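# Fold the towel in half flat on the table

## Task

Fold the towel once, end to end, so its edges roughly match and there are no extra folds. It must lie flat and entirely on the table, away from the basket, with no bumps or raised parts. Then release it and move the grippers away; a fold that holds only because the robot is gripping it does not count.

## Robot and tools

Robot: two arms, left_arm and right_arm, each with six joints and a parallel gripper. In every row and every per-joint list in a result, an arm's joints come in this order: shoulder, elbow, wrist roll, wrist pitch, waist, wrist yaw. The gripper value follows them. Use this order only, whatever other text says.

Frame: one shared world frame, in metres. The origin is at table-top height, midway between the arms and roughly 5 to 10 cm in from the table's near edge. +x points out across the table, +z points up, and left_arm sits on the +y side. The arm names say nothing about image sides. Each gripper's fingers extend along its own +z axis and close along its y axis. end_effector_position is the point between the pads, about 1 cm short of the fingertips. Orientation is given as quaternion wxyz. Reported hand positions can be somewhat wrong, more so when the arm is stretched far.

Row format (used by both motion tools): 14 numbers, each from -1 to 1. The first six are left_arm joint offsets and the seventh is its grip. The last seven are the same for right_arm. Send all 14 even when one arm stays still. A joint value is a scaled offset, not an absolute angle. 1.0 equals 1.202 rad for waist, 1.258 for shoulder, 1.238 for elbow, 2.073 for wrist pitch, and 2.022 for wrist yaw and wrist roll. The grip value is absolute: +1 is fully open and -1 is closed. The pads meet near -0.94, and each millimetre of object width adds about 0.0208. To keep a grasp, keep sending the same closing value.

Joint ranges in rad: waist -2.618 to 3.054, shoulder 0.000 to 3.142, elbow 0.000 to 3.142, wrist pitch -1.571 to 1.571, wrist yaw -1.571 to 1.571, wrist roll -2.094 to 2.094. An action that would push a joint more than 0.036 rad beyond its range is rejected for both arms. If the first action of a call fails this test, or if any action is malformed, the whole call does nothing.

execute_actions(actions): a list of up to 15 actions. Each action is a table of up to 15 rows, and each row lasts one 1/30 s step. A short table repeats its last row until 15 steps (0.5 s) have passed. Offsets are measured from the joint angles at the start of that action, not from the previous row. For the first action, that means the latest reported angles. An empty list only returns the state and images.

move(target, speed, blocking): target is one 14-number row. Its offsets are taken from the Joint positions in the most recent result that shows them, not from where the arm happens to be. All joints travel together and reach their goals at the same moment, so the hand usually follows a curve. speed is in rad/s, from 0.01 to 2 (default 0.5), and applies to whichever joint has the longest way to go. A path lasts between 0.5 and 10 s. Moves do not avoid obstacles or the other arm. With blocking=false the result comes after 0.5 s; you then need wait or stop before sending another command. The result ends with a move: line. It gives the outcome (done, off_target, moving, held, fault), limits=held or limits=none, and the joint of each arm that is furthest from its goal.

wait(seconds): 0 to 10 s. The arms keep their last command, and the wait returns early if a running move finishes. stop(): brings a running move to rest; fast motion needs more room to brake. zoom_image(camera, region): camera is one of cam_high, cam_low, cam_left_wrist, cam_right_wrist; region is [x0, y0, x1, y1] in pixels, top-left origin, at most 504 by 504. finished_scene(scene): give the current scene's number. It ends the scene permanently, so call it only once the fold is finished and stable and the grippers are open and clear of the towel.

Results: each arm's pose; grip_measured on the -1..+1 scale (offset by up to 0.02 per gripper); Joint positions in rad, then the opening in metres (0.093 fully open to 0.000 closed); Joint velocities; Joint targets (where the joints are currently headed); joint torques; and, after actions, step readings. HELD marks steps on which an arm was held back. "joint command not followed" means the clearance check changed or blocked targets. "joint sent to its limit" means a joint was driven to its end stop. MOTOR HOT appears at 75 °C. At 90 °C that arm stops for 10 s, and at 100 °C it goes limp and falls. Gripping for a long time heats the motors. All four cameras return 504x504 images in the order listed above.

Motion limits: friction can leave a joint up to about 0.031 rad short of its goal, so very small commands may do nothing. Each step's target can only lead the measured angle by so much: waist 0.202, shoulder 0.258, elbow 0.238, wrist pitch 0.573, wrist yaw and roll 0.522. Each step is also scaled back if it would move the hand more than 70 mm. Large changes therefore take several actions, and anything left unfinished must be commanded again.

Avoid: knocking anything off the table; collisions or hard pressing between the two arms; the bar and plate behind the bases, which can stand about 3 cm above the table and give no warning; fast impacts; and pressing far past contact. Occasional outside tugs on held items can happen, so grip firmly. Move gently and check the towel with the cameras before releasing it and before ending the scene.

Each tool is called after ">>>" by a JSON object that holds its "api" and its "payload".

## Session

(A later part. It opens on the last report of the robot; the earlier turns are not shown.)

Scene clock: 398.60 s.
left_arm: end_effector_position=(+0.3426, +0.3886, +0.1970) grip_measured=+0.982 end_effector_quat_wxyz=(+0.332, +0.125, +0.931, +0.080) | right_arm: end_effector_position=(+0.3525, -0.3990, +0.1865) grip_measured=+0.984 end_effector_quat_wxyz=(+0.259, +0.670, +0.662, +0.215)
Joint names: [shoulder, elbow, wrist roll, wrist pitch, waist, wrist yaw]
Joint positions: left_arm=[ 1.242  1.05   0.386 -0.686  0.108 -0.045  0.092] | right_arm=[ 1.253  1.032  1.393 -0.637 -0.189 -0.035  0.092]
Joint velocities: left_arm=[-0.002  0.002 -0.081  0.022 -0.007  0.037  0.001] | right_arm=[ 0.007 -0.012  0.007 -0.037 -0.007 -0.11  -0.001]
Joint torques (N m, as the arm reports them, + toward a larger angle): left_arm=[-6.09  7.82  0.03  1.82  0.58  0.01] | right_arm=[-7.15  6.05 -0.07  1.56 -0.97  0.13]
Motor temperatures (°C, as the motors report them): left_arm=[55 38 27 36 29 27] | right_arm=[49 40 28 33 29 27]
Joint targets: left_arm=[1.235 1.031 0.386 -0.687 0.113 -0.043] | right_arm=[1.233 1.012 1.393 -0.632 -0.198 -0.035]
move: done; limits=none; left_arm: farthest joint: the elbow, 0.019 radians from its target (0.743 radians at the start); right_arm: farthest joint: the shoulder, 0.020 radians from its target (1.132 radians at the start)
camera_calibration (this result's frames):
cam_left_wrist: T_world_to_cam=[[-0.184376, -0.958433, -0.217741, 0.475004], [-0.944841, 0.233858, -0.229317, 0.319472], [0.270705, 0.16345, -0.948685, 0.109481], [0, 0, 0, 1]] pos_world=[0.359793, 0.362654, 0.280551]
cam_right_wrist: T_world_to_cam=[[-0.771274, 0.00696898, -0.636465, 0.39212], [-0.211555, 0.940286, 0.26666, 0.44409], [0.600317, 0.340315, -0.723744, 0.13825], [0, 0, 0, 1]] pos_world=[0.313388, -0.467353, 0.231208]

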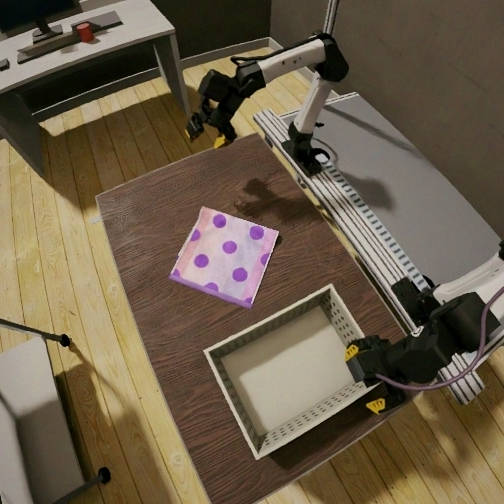

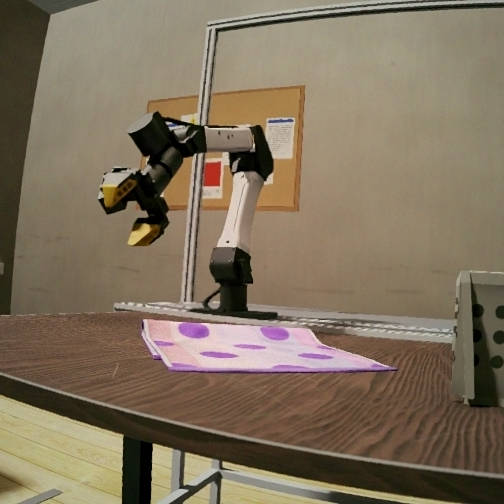

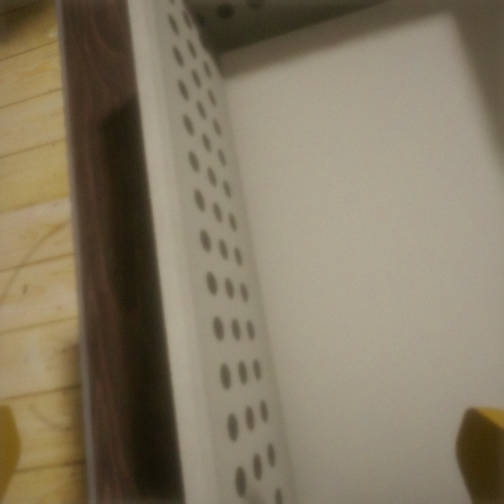

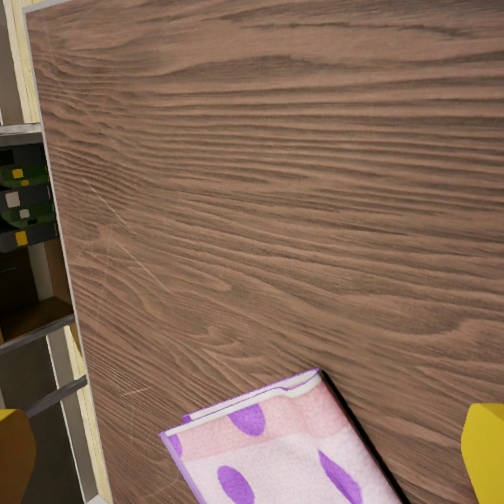

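>>> {"api": "zoom_image", "payload": {"camera": "cam_high", "region": [150,190,300,320]}}

>>> {"api": "zoom_image", "payload": {"camera": "cam_low", "region": [120,300,420,390]}}

Region (150, 190, 300, 320) of cam_high's 504x504 image, scaled by 3.360, with more detail than that image has; it fills the top 437 rows of this view, and the rest is white.

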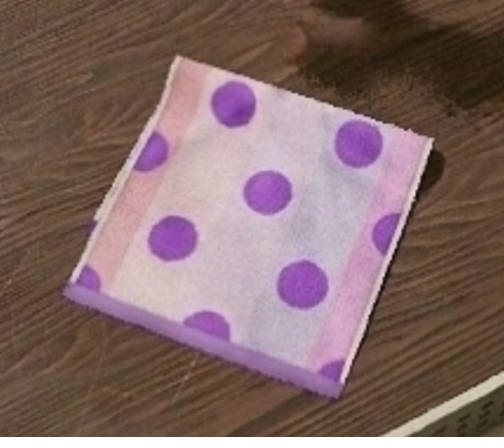

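Region (120, 300, 420, 390) of cam_low's 504x504 image, scaled by 1.680, with more detail than that image has; it fills the top 151 rows of this view, and the rest is white.

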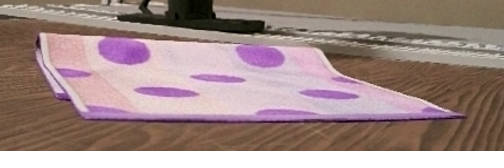

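>>> {"api": "move", "payload": {"target": [0.2,0.2,-0.812,-0.063,-0.544,0,0.1,0.85,0.95,-0.867,0.036,0.448,0,0.1], "speed": 0.8}}

Scene clock: 488.03 s.
left_arm: end_effector_position=(+0.3281, +0.1585, +0.2034) grip_measured=+0.102 end_effector_quat_wxyz=(+0.190, -0.335, +0.894, -0.229) | right_arm: end_effector_position=(+0.6033, -0.1235, +0.1749) grip_measured=+0.103 end_effector_quat_wxyz=(+0.404, -0.307, +0.861, +0.032)
Joint names: [shoulder, elbow, wrist roll, wrist pitch, waist, wrist yaw]
Joint positions: left_arm=[ 1.474  1.284 -1.25  -0.807 -0.536 -0.047  0.05 ] | right_arm=[ 2.321  2.179 -0.352 -0.588  0.339 -0.034  0.05 ]
Joint velocities: left_arm=[-0.002 -0.017  0.051  0.022  0.007 -0.007 -0.   ] | right_arm=[ 0.007  0.002 -0.066  0.022 -0.007 -0.037 -0.   ]
Joint torques (N m, as the arm reports them, + toward a larger angle): left_arm=[-6.05 10.71 -0.01  1.48 -0.63 -0.1 ] | right_arm=[-15.51   9.87  -0.11   1.96   0.71   0.06]
Motor temperatures (°C, as the motors report them): left_arm=[41 38 27 39 29 27] | right_arm=[38 37 28 35 29 27]
Joint targets: left_arm=[1.494 1.297 -1.256 -0.817 -0.546 -0.045] | right_arm=[2.323 2.208 -0.360 -0.562 0.349 -0.034]
move: off_target (right_arm); limits=none; left_arm: farthest joint: the shoulder, 0.019 radians from its target (0.251 radians at the start); right_arm: farthest joint: the elbow, 0.029 radians from its target (1.176 radians at the start)
camera_calibration (this result's frames):
cam_left_wrist: T_world_to_cam=[[0.508451, -0.662383, 0.550206, -0.177227], [-0.844787, -0.507465, 0.169748, 0.364545], [0.166772, -0.551115, -0.817594, 0.277812], [0, 0, 0, 1]] pos_world=[0.351743, 0.220708, 0.262768]
cam_right_wrist: T_world_to_cam=[[0.550179, -0.815982, 0.177416, -0.464936], [-0.721391, -0.571456, -0.391194, 0.477117], [0.420592, 0.0872403, -0.903046, -0.00589053], [0, 0, 0, 1]] pos_world=[0.602463, -0.106215, 0.263813]

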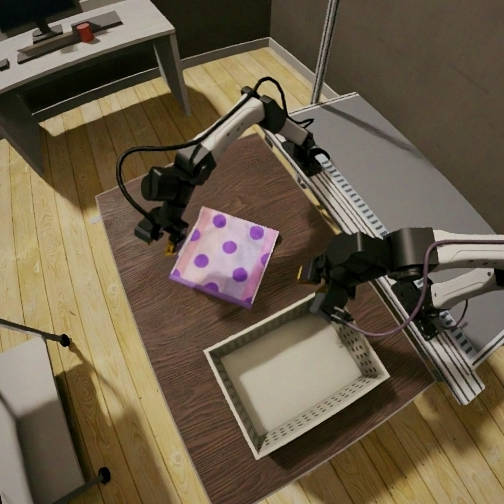

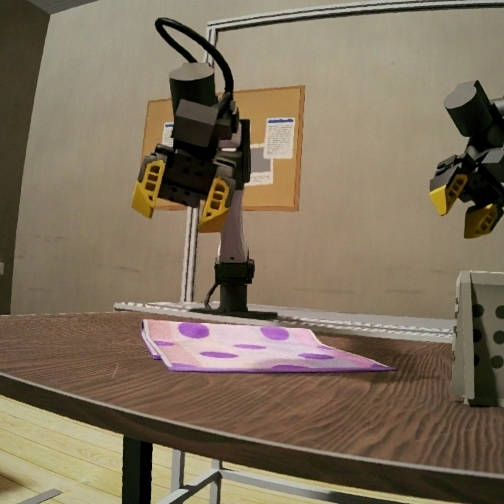

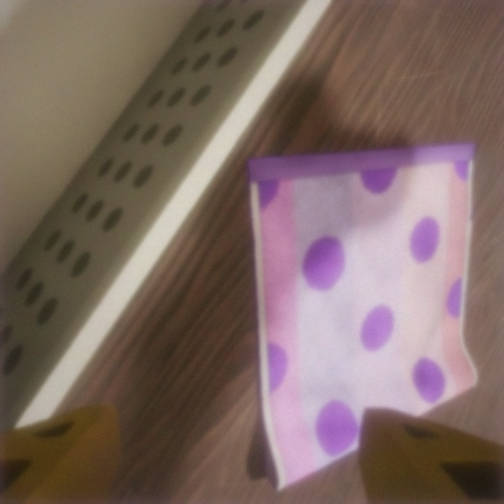

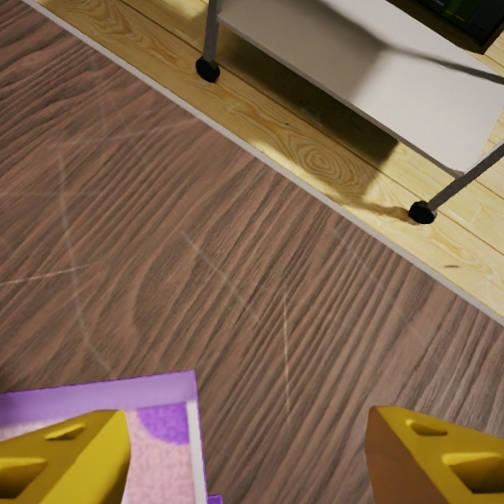

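>>> {"api": "move", "payload": {"target": [0.593,0.365,0,-0.004,-0.008,0,0.1,0.199,0.09,0,0.013,0.012,0,0.1], "speed": 0.5}}

Scene clock: 499.30 s.
left_arm: end_effector_position=(+0.4257, +0.0886, +0.0632) grip_measured=+0.102 end_effector_quat_wxyz=(+0.112, -0.335, +0.927, -0.125) | right_arm: end_effector_position=(+0.6130, -0.1147, +0.0557) grip_measured=+0.103 end_effector_quat_wxyz=(+0.327, -0.318, +0.889, +0.034)
Joint names: [shoulder, elbow, wrist roll, wrist pitch, waist, wrist yaw]
Joint positions: left_arm=[ 2.195  1.733 -1.245 -0.804 -0.545 -0.054  0.05 ] | right_arm=[ 2.567  2.258 -0.352 -0.586  0.339 -0.034  0.05 ]
Joint velocities: left_arm=[-0.012 -0.017  0.022 -0.066  0.007  0.095  0.   ] | right_arm=[-0.007 -0.007 -0.022 -0.037 -0.012 -0.095 -0.001]
Joint torques (N m, as the arm reports them, + toward a larger angle): left_arm=[-12.88   9.09   0.03   0.92   0.14  -0.06] | right_arm=[-16.75   9.92  -0.03   1.76   1.17   0.07]
Motor temperatures (°C, as the motors report them): left_arm=[41 39 27 38 29 27] | right_arm=[42 39 28 37 29 27]
Joint targets: left_arm=[2.221 1.736 -1.250 -0.816 -0.545 -0.047] | right_arm=[2.571 2.290 -0.351 -0.561 0.354 -0.034]
move: off_target (left_arm, right_arm); limits=none; left_arm: farthest joint: the shoulder, 0.025 radians from its target (0.746 radians at the start); right_arm: farthest joint: the elbow, 0.032 radians from its target (0.112 radians at the start)
camera_calibration (this result's frames):
cam_left_wrist: T_world_to_cam=[[0.59321, -0.738269, 0.32103, -0.210898], [-0.804289, -0.52618, 0.276143, 0.412959], [-0.0349486, -0.422011, -0.905917, 0.188372], [0, 0, 0, 1]] pos_world=[0.463829, 0.141086, 0.124318]
cam_right_wrist: T_world_to_cam=[[0.580351, -0.803311, 0.133733, -0.456605], [-0.766612, -0.59431, -0.24311, 0.459404], [0.274772, 0.0385676, -0.960736, -0.0314288], [0, 0, 0, 1]] pos_world=[0.625811, -0.0925555, 0.142554]

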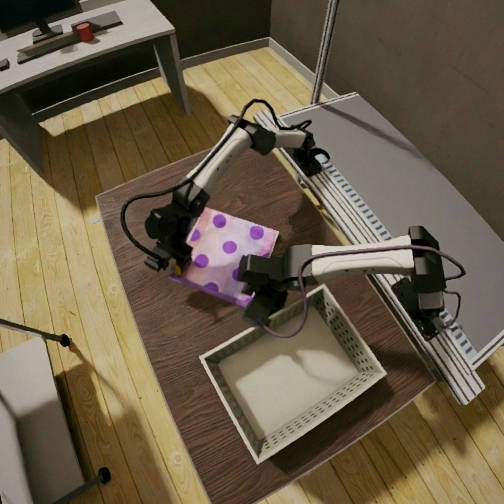

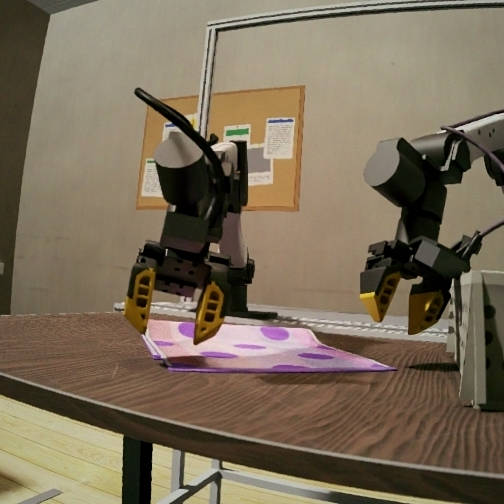

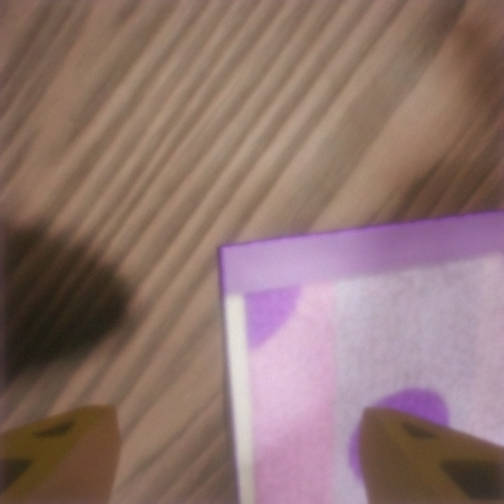

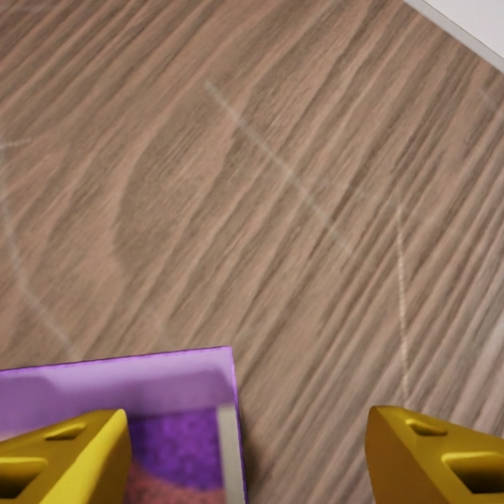

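>>> {"api": "execute_actions", "payload": {"actions": [[[0.06,0,0,0.02,0,0,0.1,0.04,0,0,0.02,0,0,0.1]],[[0.05,0,0,0.02,0,0,0.1,0.04,0,0,0.01,0,0,0.1]],[[0.035,0,0,0,0,0,0.1,0.03,0,0,0,0,0,0.1]],[[0.03,0,0,0,0,0,-0.5,0.03,0,0,0,0,0,-0.5]],[[0.03,0,0,0,0,0,-1,0.03,0,0,0,0,0,-1]],[[0.03,0,0,0,0,0,-1,0.03,0,0,0,0,0,-1]],[[-0.04,0,0,0,0,0,-1,-0.035,0,0,0,0,0,-1]],[[-0.03,0,0,0,0,0,-1,-0.03,0,0,0,0,0,-1]]]}}

Scene clock: 514.77 s.
left_arm: end_effector_position=(+0.4484, +0.0897, +0.1022) grip_measured=-1.000 end_effector_quat_wxyz=(+0.182, -0.338, +0.910, -0.156) | right_arm: end_effector_position=(+0.6209, -0.1075, +0.0506) grip_measured=-1.000 end_effector_quat_wxyz=(+0.345, -0.319, +0.882, +0.044)
Joint names: [shoulder, elbow, wrist roll, wrist pitch, waist, wrist yaw]
Joint positions: left_arm=[ 2.131  1.733 -1.239 -0.73  -0.546 -0.127  0.   ] | right_arm=[ 2.591  2.258 -0.352 -0.524  0.339 -0.057  0.   ]
Joint velocities: left_arm=[-0.007  0.002  0.037 -0.051 -0.012 -0.051  0.   ] | right_arm=[ 0.012  0.007 -0.051 -0.037  0.017 -0.022  0.   ]
Joint torques (N m, as the arm reports them, + toward a larger angle): left_arm=[-14.46   9.21   0.07   1.35   0.15  -0.18] | right_arm=[-19.37   7.57  -0.03   1.57  -0.19   0.06]
Motor temperatures (°C, as the motors report them): left_arm=[44 39 27 37 29 27] | right_arm=[49 41 28 37 29 27]
Joint targets: left_arm=[2.135 1.733 -1.239 -0.727 -0.546 -0.127] | right_arm=[2.567 2.258 -0.352 -0.524 0.339 -0.057]
Step readings (joint positions; steps 1 to 15: 1st action; 16 to 30: 2nd action; 31 to 45: 3rd action; 46 to 60: 4th action; 61 to 75: 5th action; 76 to 90: 6th action; 91 to 105: 7th action; 106 to 120: 8th action):
0: left_arm=[2.195 1.733 -1.245 -0.804 -0.545 -0.054] | right_arm=[2.567 2.258 -0.352 -0.586 0.339 -0.034]
1: left_arm=[2.200 1.733 -1.245 -0.802 -0.545 -0.054] | right_arm=[2.570 2.258 -0.352 -0.584 0.339 -0.034]
2: left_arm=[2.206 1.733 -1.245 -0.792 -0.545 -0.054] | right_arm=[2.575 2.258 -0.352 -0.576 0.339 -0.034]
4: left_arm=[2.216 1.733 -1.242 -0.779 -0.546 -0.076] | right_arm=[2.590 2.258 -0.352 -0.569 0.339 -0.034]
8: left_arm=[2.218 1.733 -1.242 -0.769 -0.546 -0.082] | right_arm=[2.612 2.258 -0.352 -0.561 0.339 -0.036]
15: left_arm=[2.219 1.733 -1.242 -0.765 -0.546 -0.085] | right_arm=[2.612 2.258 -0.352 -0.554 0.339 -0.036]
16: left_arm=[2.220 1.733 -1.242 -0.762 -0.546 -0.089] | right_arm=[2.614 2.258 -0.352 -0.553 0.339 -0.036]
17: left_arm=[2.222 1.733 -1.242 -0.755 -0.546 -0.094] | right_arm=[2.617 2.258 -0.352 -0.548 0.339 -0.036]
19: left_arm=[2.226 1.733 -1.241 -0.743 -0.546 -0.105] | right_arm=[2.619 2.258 -0.352 -0.539 0.339 -0.038]
23: left_arm=[2.229 1.733 -1.241 -0.731 -0.546 -0.115] | right_arm=[2.620 2.258 -0.352 -0.533 0.339 -0.038]
30: left_arm=[2.230 1.733 -1.241 -0.727 -0.546 -0.118] | right_arm=[2.620 2.258 -0.352 -0.533 0.339 -0.038]
31: left_arm=[2.230 1.733 -1.241 -0.727 -0.546 -0.121] | right_arm=[2.620 2.258 -0.352 -0.533 0.339 -0.039]
32: left_arm=[2.230 1.733 -1.241 -0.726 -0.546 -0.124] | right_arm=[2.620 2.258 -0.352 -0.533 0.339 -0.039]
34: left_arm=[2.230 1.733 -1.241 -0.725 -0.546 -0.125] | right_arm=[2.620 2.258 -0.352 -0.533 0.339 -0.039]
38: left_arm=[2.230 1.733 -1.240 -0.725 -0.546 -0.125] | right_arm=[2.620 2.258 -0.352 -0.533 0.339 -0.039]
45: left_arm=[2.230 1.733 -1.240 -0.725 -0.546 -0.125] | right_arm=[2.620 2.258 -0.352 -0.533 0.339 -0.039]
46: left_arm=[2.230 1.733 -1.240 -0.725 -0.546 -0.126] | right_arm=[2.620 2.258 -0.352 -0.533 0.339 -0.040]
47: left_arm=[2.230 1.733 -1.240 -0.725 -0.546 -0.126] | right_arm=[2.620 2.258 -0.352 -0.533 0.339 -0.041]
49: left_arm=[2.230 1.733 -1.240 -0.725 -0.546 -0.127] | right_arm=[2.624 2.258 -0.352 -0.530 0.339 -0.048]
53: left_arm=[2.230 1.733 -1.240 -0.725 -0.546 -0.127] | right_arm=[2.624 2.258 -0.352 -0.529 0.339 -0.051]
60: left_arm=[2.230 1.733 -1.240 -0.725 -0.546 -0.127] | right_arm=[2.624 2.258 -0.352 -0.529 0.339 -0.051]
61: left_arm=[2.230 1.733 -1.240 -0.724 -0.546 -0.127] | right_arm=[2.624 2.258 -0.352 -0.529 0.339 -0.053]
62: left_arm=[2.230 1.733 -1.240 -0.724 -0.546 -0.127] | right_arm=[2.625 2.258 -0.352 -0.529 0.339 -0.054]
64: left_arm=[2.230 1.733 -1.240 -0.724 -0.546 -0.128] | right_arm=[2.627 2.258 -0.352 -0.524 0.339 -0.056]
68: left_arm=[2.230 1.733 -1.240 -0.724 -0.546 -0.128] | right_arm=[2.627 2.258 -0.352 -0.523 0.339 -0.056]
75: left_arm=[2.230 1.733 -1.240 -0.724 -0.546 -0.128] | right_arm=[2.627 2.258 -0.352 -0.523 0.339 -0.056]
76: left_arm=[2.230 1.733 -1.240 -0.724 -0.546 -0.128] | right_arm=[2.627 2.258 -0.352 -0.523 0.339 -0.057]
77: left_arm=[2.230 1.733 -1.240 -0.724 -0.546 -0.128] | right_arm=[2.627 2.258 -0.352 -0.523 0.339 -0.057]
79: left_arm=[2.230 1.733 -1.240 -0.724 -0.546 -0.128] | right_arm=[2.627 2.258 -0.352 -0.523 0.339 -0.057]
83: left_arm=[2.230 1.733 -1.240 -0.724 -0.546 -0.128] | right_arm=[2.627 2.258 -0.352 -0.523 0.339 -0.057]
90: left_arm=[2.230 1.733 -1.240 -0.724 -0.546 -0.128] | right_arm=[2.627 2.258 -0.352 -0.523 0.339 -0.057]
91: left_arm=[2.225 1.733 -1.239 -0.724 -0.546 -0.128] | right_arm=[2.624 2.258 -0.352 -0.523 0.339 -0.057]
92: left_arm=[2.220 1.733 -1.239 -0.727 -0.546 -0.127] | right_arm=[2.621 2.258 -0.352 -0.524 0.339 -0.057]
94: left_arm=[2.201 1.733 -1.239 -0.727 -0.546 -0.127] | right_arm=[2.614 2.258 -0.352 -0.524 0.339 -0.057]
98: left_arm=[2.174 1.733 -1.239 -0.727 -0.546 -0.127] | right_arm=[2.605 2.258 -0.352 -0.524 0.339 -0.057]
105: left_arm=[2.172 1.733 -1.239 -0.727 -0.546 -0.127] | right_arm=[2.605 2.258 -0.352 -0.524 0.339 -0.057]
106: left_arm=[2.170 1.733 -1.239 -0.727 -0.546 -0.127] | right_arm=[2.604 2.258 -0.352 -0.524 0.339 -0.057]
107: left_arm=[2.166 1.733 -1.239 -0.729 -0.546 -0.127] | right_arm=[2.604 2.258 -0.352 -0.524 0.339 -0.057]
109: left_arm=[2.153 1.733 -1.239 -0.730 -0.546 -0.127] | right_arm=[2.600 2.258 -0.352 -0.524 0.339 -0.057]
113: left_arm=[2.132 1.733 -1.239 -0.730 -0.546 -0.127] | right_arm=[2.592 2.258 -0.352 -0.524 0.339 -0.057]
120: Joint positions above
camera_calibration (this result's frames):
cam_left_wrist: T_world_to_cam=[[0.555757, -0.717107, 0.420584, -0.231364], [-0.823321, -0.544879, 0.158899, 0.443242], [0.11522, -0.434585, -0.89323, 0.157463], [0, 0, 0, 1]] pos_world=[0.47537, 0.144032, 0.167528]
cam_right_wrist: T_world_to_cam=[[0.586842, -0.799652, 0.127174, -0.457998], [-0.750829, -0.596214, -0.284227, 0.46053], [0.303106, 0.0713106, -0.950285, -0.0533543], [0, 0, 0, 1]] pos_world=[0.630723, -0.0878601, 0.138439]

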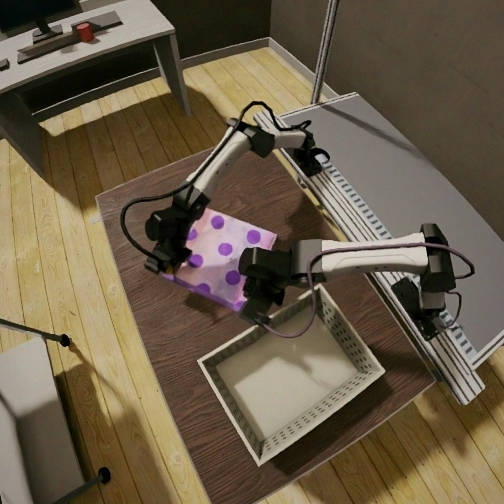

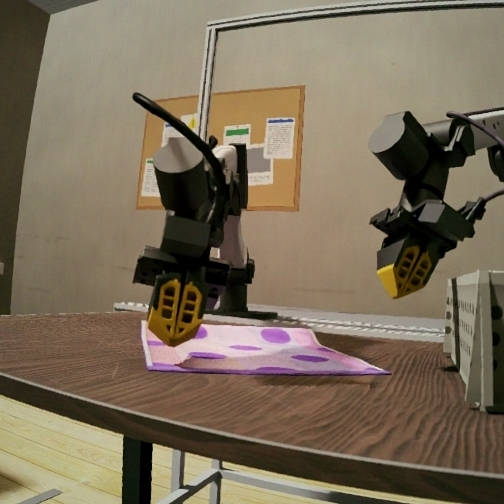

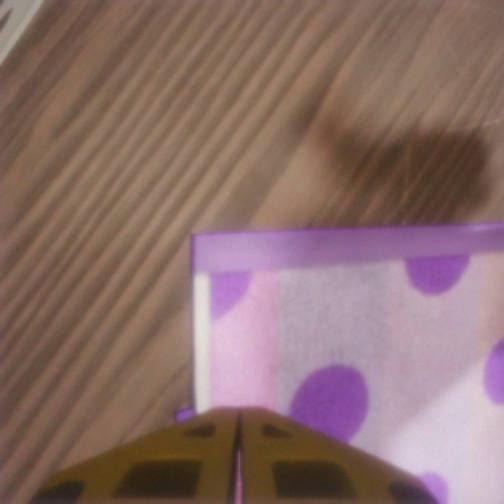

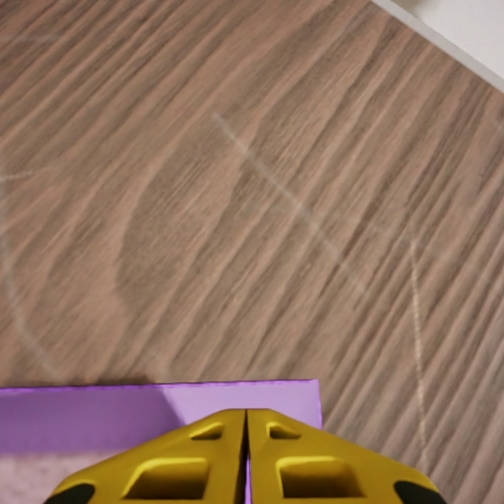

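>>> {"api": "execute_actions", "payload": {"actions": [[[-0.06,0,0.1,0,0,0.05,0.1,0,0,0,0,0,0,-1]],[[-0.03,0,0.5,0,0,0,0.1,0,0,0,0,0,0,-1]],[[0,0,0.5,0,0,0,0.1,0,0,0,0,0,0,-1]],[[0,0,0.45,0,0,0.02,0.1,0,0,0,0,0,0,-1]]]}}

Scene clock: 523.30 s.
left_arm: end_effector_position=(+0.4372, +0.0764, +0.1656) grip_measured=+0.098 end_effector_quat_wxyz=(+0.256, +0.862, +0.412, +0.150) | right_arm: end_effector_position=(+0.6209, -0.1075, +0.0506) grip_measured=-1.000 end_effector_quat_wxyz=(+0.345, -0.319, +0.882, +0.044)
Joint names: [shoulder, elbow, wrist roll, wrist pitch, waist, wrist yaw]
Joint positions: left_arm=[ 1.999  1.732  1.697 -0.734 -0.545 -0.01   0.05 ] | right_arm=[ 2.591  2.258 -0.352 -0.524  0.339 -0.057  0.   ]
Joint velocities: left_arm=[-0.022  0.002  0.33  -0.022  0.007  0.022 -0.   ] | right_arm=[-0.002 -0.007 -0.037 -0.007  0.002 -0.037  0.   ]
Joint torques (N m, as the arm reports them, + toward a larger angle): left_arm=[-13.64   9.41   0.11   1.53   0.13   0.12] | right_arm=[-17.27   7.58  -0.03   1.56  -0.19   0.05]
Motor temperatures (°C, as the motors report them): left_arm=[47 40 27 37 29 27] | right_arm=[53 40 28 37 29 27]
Joint targets: left_arm=[1.999 1.732 1.749 -0.734 -0.545 0.002] | right_arm=[2.591 2.258 -0.352 -0.524 0.339 -0.057]
Step readings (joint positions; steps 1 to 15: 1st action; 16 to 30: 2nd action; 31 to 45: 3rd action; 46 to 60: 4th action):
0: left_arm=[2.131 1.733 -1.239 -0.730 -0.546 -0.127] | right_arm=[2.591 2.258 -0.352 -0.524 0.339 -0.057]
1: left_arm=[2.125 1.733 -1.212 -0.730 -0.545 -0.115] | right_arm=[2.591 2.258 -0.352 -0.524 0.339 -0.057]
2: left_arm=[2.116 1.732 -1.179 -0.736 -0.545 -0.098] | right_arm=[2.591 2.258 -0.352 -0.524 0.339 -0.057]
4: left_arm=[2.087 1.732 -1.131 -0.737 -0.545 -0.073] | right_arm=[2.591 2.258 -0.352 -0.524 0.339 -0.057]
8: left_arm=[2.043 1.732 -1.080 -0.732 -0.545 -0.050] | right_arm=[2.591 2.258 -0.352 -0.524 0.339 -0.057]
15: left_arm=[2.041 1.732 -1.053 -0.731 -0.545 -0.038] | right_arm=[2.591 2.258 -0.352 -0.524 0.339 -0.057]
16: left_arm=[2.039 1.732 -0.981 -0.732 -0.545 -0.038] | right_arm=[2.591 2.258 -0.352 -0.524 0.339 -0.057]
17: left_arm=[2.035 1.732 -0.882 -0.735 -0.545 -0.038] | right_arm=[2.591 2.258 -0.352 -0.524 0.339 -0.057]
19: left_arm=[2.022 1.732 -0.687 -0.735 -0.545 -0.038] | right_arm=[2.591 2.258 -0.352 -0.524 0.339 -0.057]
23: left_arm=[2.000 1.732 -0.333 -0.735 -0.545 -0.038] | right_arm=[2.591 2.258 -0.352 -0.524 0.339 -0.057]
30: left_arm=[1.999 1.732 -0.108 -0.735 -0.545 -0.038] | right_arm=[2.591 2.258 -0.352 -0.524 0.339 -0.057]
31: left_arm=[1.999 1.732 -0.032 -0.735 -0.545 -0.038] | right_arm=[2.591 2.258 -0.352 -0.524 0.339 -0.057]
32: left_arm=[1.999 1.732 0.066 -0.735 -0.545 -0.038] | right_arm=[2.591 2.258 -0.352 -0.524 0.339 -0.057]
34: left_arm=[1.999 1.732 0.262 -0.735 -0.545 -0.038] | right_arm=[2.591 2.258 -0.352 -0.524 0.339 -0.057]
38: left_arm=[1.999 1.732 0.616 -0.735 -0.545 -0.038] | right_arm=[2.591 2.258 -0.352 -0.524 0.339 -0.057]
45: left_arm=[1.999 1.732 0.839 -0.735 -0.545 -0.038] | right_arm=[2.591 2.258 -0.352 -0.524 0.339 -0.057]
46: left_arm=[1.999 1.732 0.914 -0.734 -0.545 -0.035] | right_arm=[2.591 2.258 -0.352 -0.524 0.339 -0.057]
47: left_arm=[1.999 1.732 1.014 -0.734 -0.545 -0.030] | right_arm=[2.591 2.258 -0.352 -0.524 0.339 -0.057]
49: left_arm=[1.999 1.732 1.209 -0.734 -0.545 -0.022] | right_arm=[2.591 2.258 -0.352 -0.524 0.339 -0.057]
53: left_arm=[1.999 1.732 1.521 -0.734 -0.545 -0.014] | right_arm=[2.591 2.258 -0.352 -0.524 0.339 -0.057]
60: Joint positions above
camera_calibration (this result's frames):
cam_left_wrist: T_world_to_cam=[[-0.642857, 0.530418, -0.552622, 0.328523], [0.368106, 0.84661, 0.384381, -0.247838], [0.671738, 0.0436784, -0.7395, -0.0956696], [0, 0, 0, 1]] pos_world=[0.366689, 0.0397465, 0.206066]
cam_right_wrist: T_world_to_cam=[[0.586842, -0.799652, 0.127174, -0.457998], [-0.750829, -0.596214, -0.284227, 0.46053], [0.303106, 0.0713106, -0.950285, -0.0533543], [0, 0, 0, 1]] pos_world=[0.630723, -0.0878601, 0.138439]

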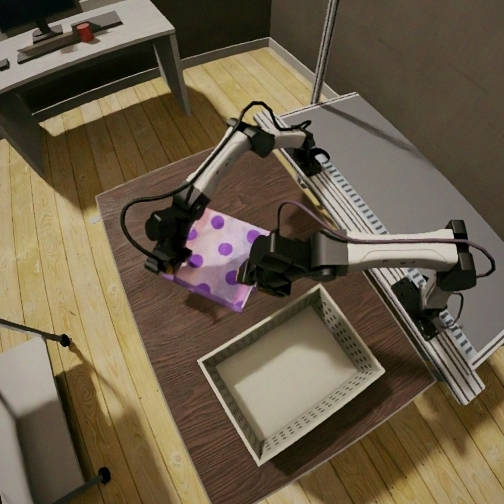

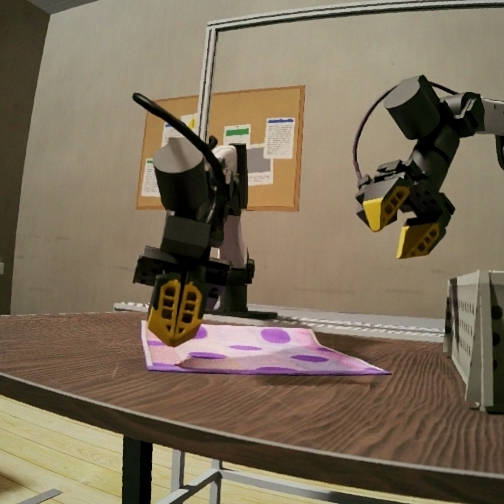

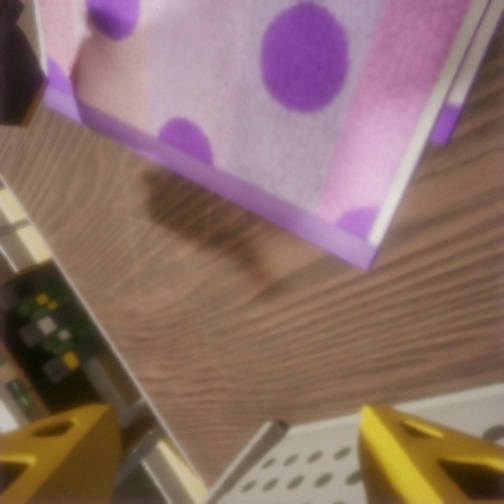

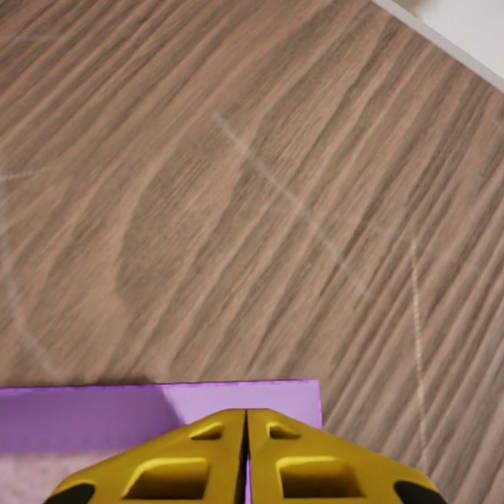

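>>> {"api": "move", "payload": {"target": [0.2,0.023,0.1,-0.032,0,0.005,0.1,0,0,0,0,0,0,-1], "speed": 0.5}}

>>> {"api": "execute_actions", "payload": {"actions": [[[0.05,0,0,0.02,0,0,0.1,0,0,0,0,0,0,-1]],[[0.05,0,0,0.02,0,0,0.1,0,0,0,0,0,0,-1]],[[0.04,0,0,0,0,0,0.1,0,0,0,0,0,0,-1]]]}}

Scene clock: 550.30 s.
left_arm: end_effector_position=(+0.4235, +0.0803, +0.0443) grip_measured=+0.098 end_effector_quat_wxyz=(+0.128, +0.930, +0.334, +0.086) | right_arm: end_effector_position=(+0.6209, -0.1075, +0.0506) grip_measured=-1.000 end_effector_quat_wxyz=(+0.345, -0.319, +0.882, +0.044)
Joint names: [shoulder, elbow, wrist roll, wrist pitch, waist, wrist yaw]
Joint positions: left_arm=[ 2.246  1.747  1.892 -0.796 -0.545 -0.009  0.05 ] | right_arm=[ 2.591  2.258 -0.352 -0.524  0.339 -0.057  0.   ]
Joint velocities: left_arm=[ 0.002  0.002  0.007 -0.007 -0.017 -0.081  0.001] | right_arm=[-0.002 -0.002  0.081 -0.037  0.007  0.007  0.   ]
Joint torques (N m, as the arm reports them, + toward a larger angle): left_arm=[-14.92   9.86   0.12   0.87   0.16   0.1 ] | right_arm=[-17.26   7.58  -0.03   1.56  -0.19   0.05]
Motor temperatures (°C, as the motors report them): left_arm=[50 40 27 38 29 27] | right_arm=[60 40 28 37 29 27]
Joint targets: left_arm=[2.251 1.760 1.899 -0.800 -0.545 -0.000] | right_arm=[2.591 2.258 -0.352 -0.524 0.339 -0.057]
move: done; limits=none; left_arm: farthest joint: the elbow, 0.014 radians from its target (0.029 radians at the start); right_arm: farthest joint: the waist, 0.000 radians from its target (0.000 radians at the start)
camera_calibration (this result's frames):
cam_left_wrist: T_world_to_cam=[[-0.606712, 0.743303, -0.281782, 0.206232], [0.593952, 0.659481, 0.460767, -0.283512], [0.528319, 0.112188, -0.841601, -0.116577], [0, 0, 0, 1]] pos_world=[0.355106, 0.0467566, 0.0906343]
cam_right_wrist: T_world_to_cam=[[0.586842, -0.799652, 0.127174, -0.457998], [-0.750829, -0.596214, -0.284227, 0.46053], [0.303106, 0.0713106, -0.950285, -0.0533543], [0, 0, 0, 1]] pos_world=[0.630723, -0.0878601, 0.138439]

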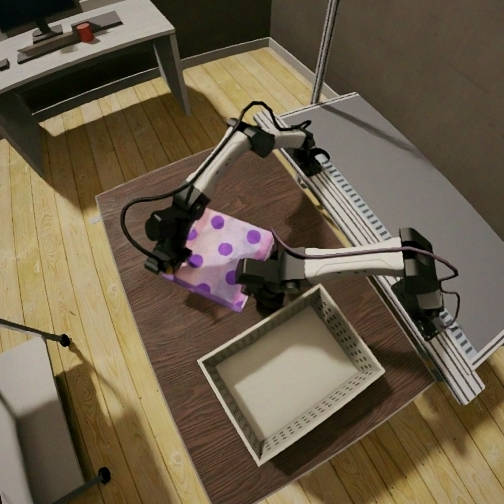

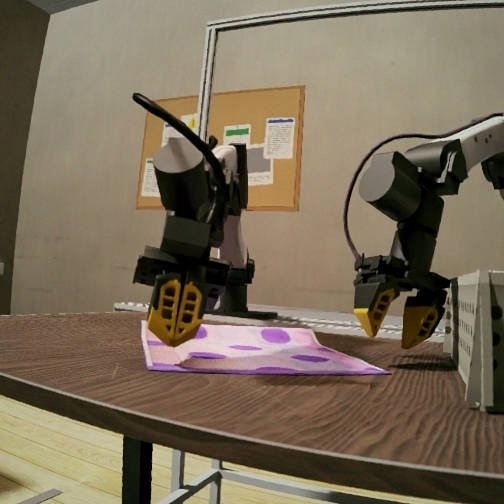

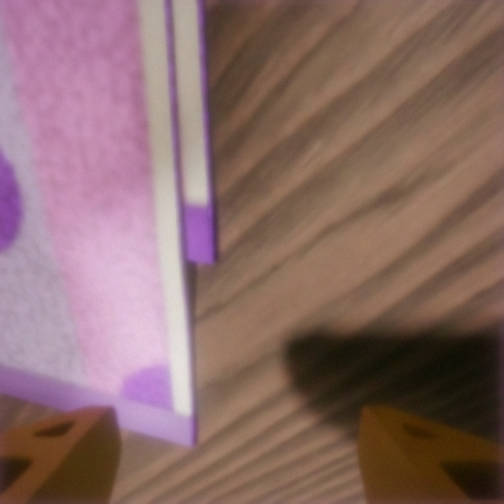

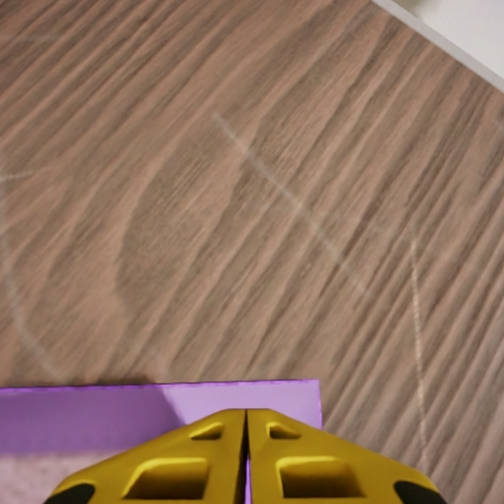

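Scene clock: 551.80 s.
left_arm: end_effector_position=(+0.4253, +0.0785, +0.0203) grip_measured=+0.098 end_effector_quat_wxyz=(+0.119, +0.932, +0.334, +0.079) | right_arm: end_effector_position=(+0.6209, -0.1075, +0.0506) grip_measured=-1.000 end_effector_quat_wxyz=(+0.345, -0.319, +0.882, +0.044)
Joint names: [shoulder, elbow, wrist roll, wrist pitch, waist, wrist yaw]
Joint positions: left_arm=[ 2.301  1.747  1.892 -0.764 -0.545 -0.01   0.05 ] | right_arm=[ 2.591  2.258 -0.352 -0.524  0.339 -0.057  0.   ]
Joint velocities: left_arm=[ 0.002  0.007  0.007 -0.007  0.002 -0.022  0.   ] | right_arm=[-0.012  0.002  0.007  0.022 -0.017 -0.037  0.   ]
Joint torques (N m, as the arm reports them, + toward a larger angle): left_arm=[-11.22   8.44   0.03   0.88   0.18   0.01] | right_arm=[-17.26   7.58  -0.03   1.56  -0.19   0.05]
Motor temperatures (°C, as the motors report them): left_arm=[50 40 27 38 29 27] | right_arm=[60 40 28 37 29 27]
Joint targets: left_arm=[2.351 1.747 1.892 -0.763 -0.545 -0.010] | right_arm=[2.591 2.258 -0.352 -0.524 0.339 -0.057]
Step readings (joint positions; steps 1 to 15: 1st action; 16 to 30: 2nd action; 31 to 45: 3rd action):
0: left_arm=[2.246 1.747 1.892 -0.796 -0.545 -0.009] | right_arm=[2.591 2.258 -0.352 -0.524 0.339 -0.057]
1: left_arm=[2.249 1.747 1.892 -0.794 -0.545 -0.009] | right_arm=[2.591 2.258 -0.352 -0.524 0.339 -0.057]
2: left_arm=[2.254 1.747 1.892 -0.785 -0.545 -0.009] | right_arm=[2.591 2.258 -0.352 -0.524 0.339 -0.057]
4: left_arm=[2.271 1.747 1.892 -0.775 -0.545 -0.009] | right_arm=[2.591 2.258 -0.352 -0.524 0.339 -0.057]
8: left_arm=[2.296 1.747 1.892 -0.772 -0.545 -0.009] | right_arm=[2.591 2.258 -0.352 -0.524 0.339 -0.057]
15: left_arm=[2.296 1.747 1.892 -0.766 -0.545 -0.010] | right_arm=[2.591 2.258 -0.352 -0.524 0.339 -0.057]
16: left_arm=[2.299 1.747 1.892 -0.764 -0.545 -0.010] | right_arm=[2.591 2.258 -0.352 -0.524 0.339 -0.057]
17: left_arm=[2.301 1.747 1.892 -0.763 -0.545 -0.010] | right_arm=[2.591 2.258 -0.352 -0.524 0.339 -0.057]
19: left_arm=[2.301 1.747 1.892 -0.763 -0.545 -0.010] | right_arm=[2.591 2.258 -0.352 -0.524 0.339 -0.057]
23: left_arm=[2.301 1.747 1.892 -0.763 -0.545 -0.010] | right_arm=[2.591 2.258 -0.352 -0.524 0.339 -0.057]
30: left_arm=[2.301 1.747 1.892 -0.763 -0.545 -0.010] | right_arm=[2.591 2.258 -0.352 -0.524 0.339 -0.057]
31: left_arm=[2.301 1.747 1.892 -0.764 -0.545 -0.010] | right_arm=[2.591 2.258 -0.352 -0.524 0.339 -0.057]
32: left_arm=[2.301 1.747 1.892 -0.764 -0.545 -0.010] | right_arm=[2.591 2.258 -0.352 -0.524 0.339 -0.057]
34: left_arm=[2.301 1.747 1.892 -0.764 -0.545 -0.010] | right_arm=[2.591 2.258 -0.352 -0.524 0.339 -0.057]
38: left_arm=[2.301 1.747 1.892 -0.764 -0.545 -0.010] | right_arm=[2.591 2.258 -0.352 -0.524 0.339 -0.057]
45: Joint positions above
camera_calibration (this result's frames):
cam_left_wrist: T_world_to_cam=[[-0.611546, 0.747166, -0.260299, 0.20323], [0.603126, 0.653157, 0.457848, -0.275587], [0.512104, 0.123002, -0.85007, -0.131327], [0, 0, 0, 1]] pos_world=[0.357751, 0.044308, 0.0674402]
cam_right_wrist: T_world_to_cam=[[0.586842, -0.799652, 0.127174, -0.457998], [-0.750829, -0.596214, -0.284227, 0.46053], [0.303106, 0.0713106, -0.950285, -0.0533543], [0, 0, 0, 1]] pos_world=[0.630723, -0.0878601, 0.138439]

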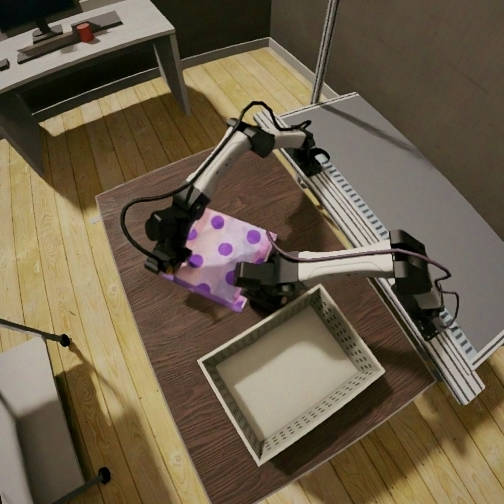

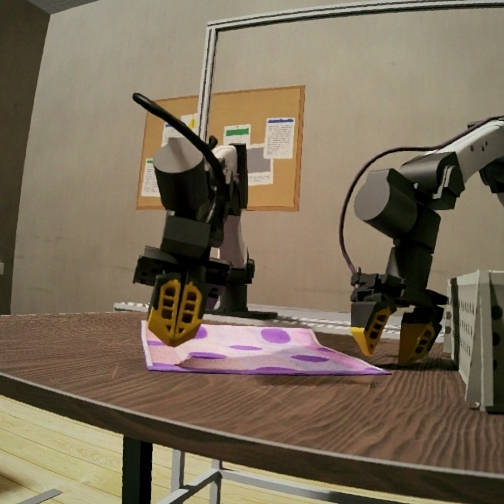

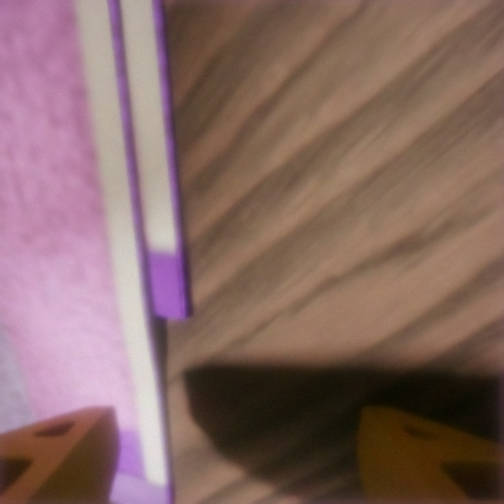

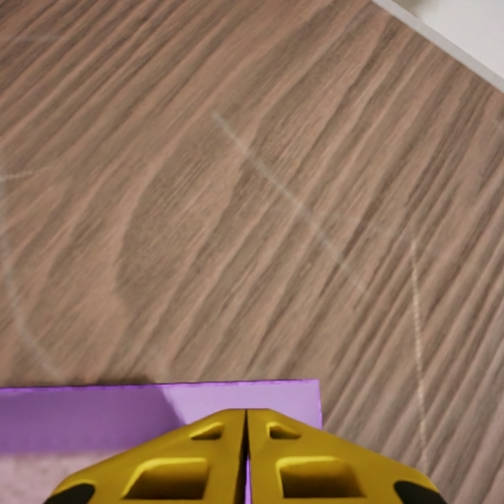

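>>> {"api": "execute_actions", "payload": {"actions": [[[-0.03,0,0,0,0,0,0.1,0,0,0,0,0,0,-1]],[[0,0,-0.02,0.03,-0.045,0,0.1,0,0,0,0,0,0,-1]],[[0.05,0,0,0,0,0,0.1,0,0,0,0,0,0,-1]],[[0.035,0,0,0,0,0,0.1,0,0,0,0,0,0,-1]],[[0.03,0,0,0,0,0,-0.5,0,0,0,0,0,0,-1]],[[0.03,0,0,0,0,0,-1,0,0,0,0,0,0,-1]],[[0.03,0,0,0,0,0,-1,0,0,0,0,0,0,-1]],[[-0.04,0,0,0,0,0,-1,0,0,0,0,0,0,-1]],[[-0.02,0,0,0,0,0,-1,0,0,0,0,0,0,-1]]]}}

Scene clock: 572.80 s.
left_arm: end_effector_position=(+0.4254, +0.0500, +0.0563) grip_measured=-1.000 end_effector_quat_wxyz=(+0.165, +0.925, +0.323, +0.109) | right_arm: end_effector_position=(+0.6209, -0.1075, +0.0506) grip_measured=-1.000 end_effector_quat_wxyz=(+0.345, -0.319, +0.882, +0.044)
Joint names: [shoulder, elbow, wrist roll, wrist pitch, waist, wrist yaw]
Joint positions: left_arm=[ 2.236  1.747  1.861 -0.717 -0.595 -0.015  0.   ] | right_arm=[ 2.591  2.258 -0.352 -0.524  0.339 -0.057  0.   ]
Joint velocities: left_arm=[ 0.002 -0.012 -0.007 -0.022 -0.012  0.007  0.   ] | right_arm=[-0.022 -0.002  0.007 -0.037  0.007 -0.022  0.   ]
Joint torques (N m, as the arm reports them, + toward a larger angle): left_arm=[-15.73   8.8    0.03   1.09   0.2    0.02] | right_arm=[-17.26   7.58  -0.03   1.56  -0.19   0.05]
Motor temperatures (°C, as the motors report them): left_arm=[49 40 27 36 29 27] | right_arm=[63 40 28 37 29 27]
Joint targets: left_arm=[2.237 1.747 1.861 -0.717 -0.595 -0.015] | right_arm=[2.591 2.258 -0.352 -0.524 0.339 -0.057]
Step readings (joint positions; steps 1 to 15: 1st action; 16 to 30: 2nd action; 31 to 45: 3rd action; 46 to 60: 4th action; 61 to 75: 5th action; 76 to 90: 6th action; 91 to 105: 7th action; 106 to 120: 8th action; 121 to 135: 9th action):
0: left_arm=[2.301 1.747 1.892 -0.764 -0.545 -0.010] | right_arm=[2.591 2.258 -0.352 -0.524 0.339 -0.057]
1: left_arm=[2.294 1.747 1.892 -0.764 -0.545 -0.010] | right_arm=[2.591 2.258 -0.352 -0.524 0.339 -0.057]
2: left_arm=[2.290 1.747 1.892 -0.767 -0.545 -0.010] | right_arm=[2.591 2.258 -0.352 -0.524 0.339 -0.057]
4: left_arm=[2.276 1.747 1.892 -0.767 -0.545 -0.010] | right_arm=[2.591 2.258 -0.352 -0.524 0.339 -0.057]
8: left_arm=[2.260 1.747 1.892 -0.767 -0.545 -0.010] | right_arm=[2.591 2.258 -0.352 -0.524 0.339 -0.057]
15: left_arm=[2.260 1.747 1.892 -0.767 -0.545 -0.010] | right_arm=[2.591 2.258 -0.352 -0.524 0.339 -0.057]
16: left_arm=[2.260 1.747 1.888 -0.764 -0.548 -0.011] | right_arm=[2.591 2.258 -0.352 -0.524 0.339 -0.057]
17: left_arm=[2.260 1.747 1.882 -0.755 -0.552 -0.012] | right_arm=[2.591 2.258 -0.352 -0.524 0.339 -0.057]
19: left_arm=[2.260 1.747 1.874 -0.740 -0.569 -0.013] | right_arm=[2.591 2.258 -0.352 -0.524 0.339 -0.057]
23: left_arm=[2.260 1.747 1.865 -0.725 -0.594 -0.013] | right_arm=[2.591 2.258 -0.352 -0.524 0.339 -0.057]
30: left_arm=[2.260 1.747 1.861 -0.718 -0.595 -0.013] | right_arm=[2.591 2.258 -0.352 -0.524 0.339 -0.057]
31: left_arm=[2.263 1.747 1.861 -0.718 -0.595 -0.013] | right_arm=[2.591 2.258 -0.352 -0.524 0.339 -0.057]
32: left_arm=[2.268 1.747 1.861 -0.715 -0.595 -0.013] | right_arm=[2.591 2.258 -0.352 -0.524 0.339 -0.057]
34: left_arm=[2.284 1.747 1.861 -0.715 -0.595 -0.013] | right_arm=[2.591 2.258 -0.352 -0.524 0.339 -0.057]
38: left_arm=[2.303 1.747 1.861 -0.715 -0.595 -0.013] | right_arm=[2.591 2.258 -0.352 -0.524 0.339 -0.057]
45: left_arm=[2.303 1.747 1.861 -0.714 -0.595 -0.013] | right_arm=[2.591 2.258 -0.352 -0.524 0.339 -0.057]
46: left_arm=[2.305 1.747 1.861 -0.714 -0.595 -0.013] | right_arm=[2.591 2.258 -0.352 -0.524 0.339 -0.057]
47: left_arm=[2.305 1.747 1.861 -0.714 -0.595 -0.013] | right_arm=[2.591 2.258 -0.352 -0.524 0.339 -0.057]
49: left_arm=[2.305 1.747 1.861 -0.714 -0.595 -0.013] | right_arm=[2.591 2.258 -0.352 -0.524 0.339 -0.057]
53: left_arm=[2.305 1.747 1.861 -0.714 -0.595 -0.013] | right_arm=[2.591 2.258 -0.352 -0.524 0.339 -0.057]
60: left_arm=[2.305 1.747 1.861 -0.714 -0.595 -0.013] | right_arm=[2.591 2.258 -0.352 -0.524 0.339 -0.057]
61: left_arm=[2.305 1.747 1.861 -0.714 -0.595 -0.013] | right_arm=[2.591 2.258 -0.352 -0.524 0.339 -0.057]
62: left_arm=[2.307 1.747 1.861 -0.714 -0.595 -0.013] | right_arm=[2.591 2.258 -0.352 -0.524 0.339 -0.057]
64: left_arm=[2.314 1.747 1.861 -0.714 -0.595 -0.014] | right_arm=[2.591 2.258 -0.352 -0.524 0.339 -0.057]
68: left_arm=[2.314 1.747 1.861 -0.714 -0.595 -0.014] | right_arm=[2.591 2.258 -0.352 -0.524 0.339 -0.057]
75: left_arm=[2.314 1.747 1.861 -0.714 -0.595 -0.014] | right_arm=[2.591 2.258 -0.352 -0.524 0.339 -0.057]
76: left_arm=[2.314 1.747 1.861 -0.714 -0.595 -0.014] | right_arm=[2.591 2.258 -0.352 -0.524 0.339 -0.057]
77: left_arm=[2.315 1.747 1.861 -0.714 -0.595 -0.014] | right_arm=[2.591 2.258 -0.352 -0.524 0.339 -0.057]
79: left_arm=[2.320 1.747 1.861 -0.714 -0.595 -0.014] | right_arm=[2.591 2.258 -0.352 -0.524 0.339 -0.057]
83: left_arm=[2.320 1.747 1.861 -0.714 -0.595 -0.015] | right_arm=[2.591 2.258 -0.352 -0.524 0.339 -0.057]
90: left_arm=[2.320 1.747 1.861 -0.713 -0.595 -0.015] | right_arm=[2.591 2.258 -0.352 -0.524 0.339 -0.057]
91: left_arm=[2.320 1.747 1.861 -0.713 -0.595 -0.015] | right_arm=[2.591 2.258 -0.352 -0.524 0.339 -0.057]
92: left_arm=[2.320 1.747 1.861 -0.713 -0.595 -0.015] | right_arm=[2.591 2.258 -0.352 -0.524 0.339 -0.057]
94: left_arm=[2.320 1.747 1.861 -0.713 -0.595 -0.015] | right_arm=[2.591 2.258 -0.352 -0.524 0.339 -0.057]
98: left_arm=[2.320 1.747 1.861 -0.713 -0.595 -0.015] | right_arm=[2.591 2.258 -0.352 -0.524 0.339 -0.057]
105: left_arm=[2.320 1.747 1.861 -0.713 -0.595 -0.015] | right_arm=[2.591 2.258 -0.352 -0.524 0.339 -0.057]
106: left_arm=[2.314 1.747 1.861 -0.713 -0.595 -0.015] | right_arm=[2.591 2.258 -0.352 -0.524 0.339 -0.057]
107: left_arm=[2.307 1.747 1.861 -0.718 -0.595 -0.015] | right_arm=[2.591 2.258 -0.352 -0.524 0.339 -0.057]
109: left_arm=[2.288 1.747 1.861 -0.718 -0.595 -0.015] | right_arm=[2.591 2.258 -0.352 -0.524 0.339 -0.057]
113: left_arm=[2.263 1.747 1.861 -0.717 -0.595 -0.015] | right_arm=[2.591 2.258 -0.352 -0.524 0.339 -0.057]
120: left_arm=[2.262 1.747 1.861 -0.717 -0.595 -0.015] | right_arm=[2.591 2.258 -0.352 -0.524 0.339 -0.057]
121: left_arm=[2.261 1.747 1.861 -0.717 -0.595 -0.015] | right_arm=[2.591 2.258 -0.352 -0.524 0.339 -0.057]
122: left_arm=[2.258 1.747 1.861 -0.717 -0.595 -0.015] | right_arm=[2.591 2.258 -0.352 -0.524 0.339 -0.057]
124: left_arm=[2.250 1.747 1.861 -0.717 -0.595 -0.015] | right_arm=[2.591 2.258 -0.352 -0.524 0.339 -0.057]
128: left_arm=[2.237 1.747 1.861 -0.717 -0.595 -0.015] | right_arm=[2.591 2.258 -0.352 -0.524 0.339 -0.057]
135: Joint positions above
camera_calibration (this result's frames):
cam_left_wrist: T_world_to_cam=[[-0.571318, 0.736136, -0.362904, 0.223218], [0.571989, 0.674229, 0.467167, -0.26189], [0.588579, 0.0593234, -0.80626, -0.129104], [0, 0, 0, 1]] pos_world=[0.353314, 0.0199142, 0.0992615]
cam_right_wrist: T_world_to_cam=[[0.586842, -0.799652, 0.127174, -0.457998], [-0.750829, -0.596214, -0.284227, 0.46053], [0.303106, 0.0713106, -0.950285, -0.0533543], [0, 0, 0, 1]] pos_world=[0.630723, -0.0878601, 0.138439]

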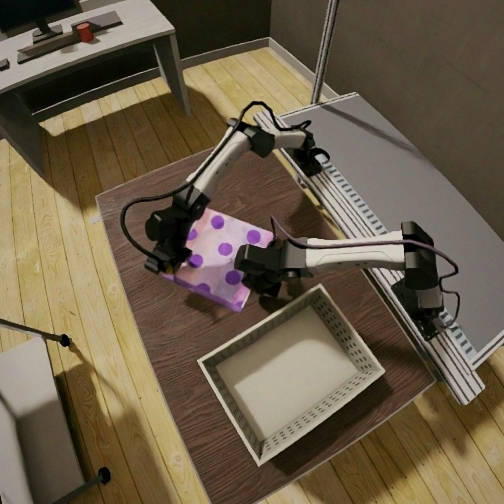

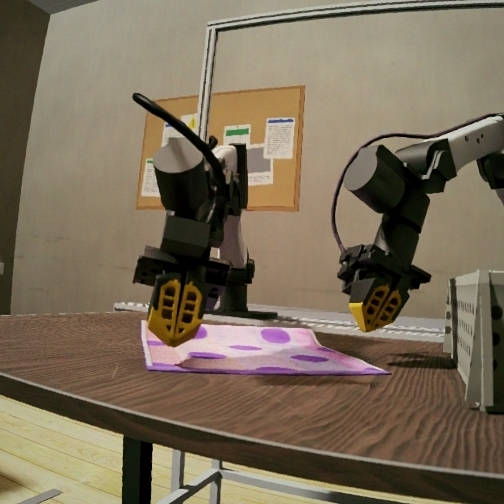

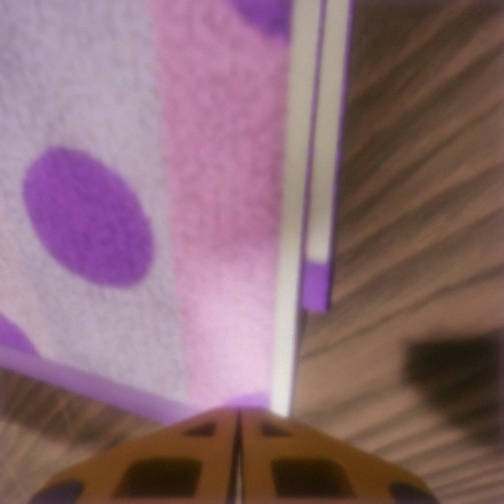

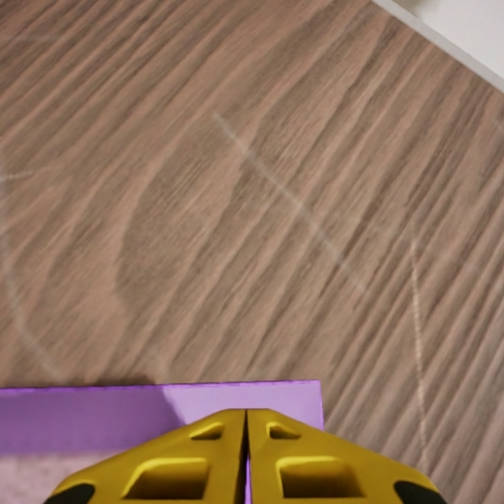

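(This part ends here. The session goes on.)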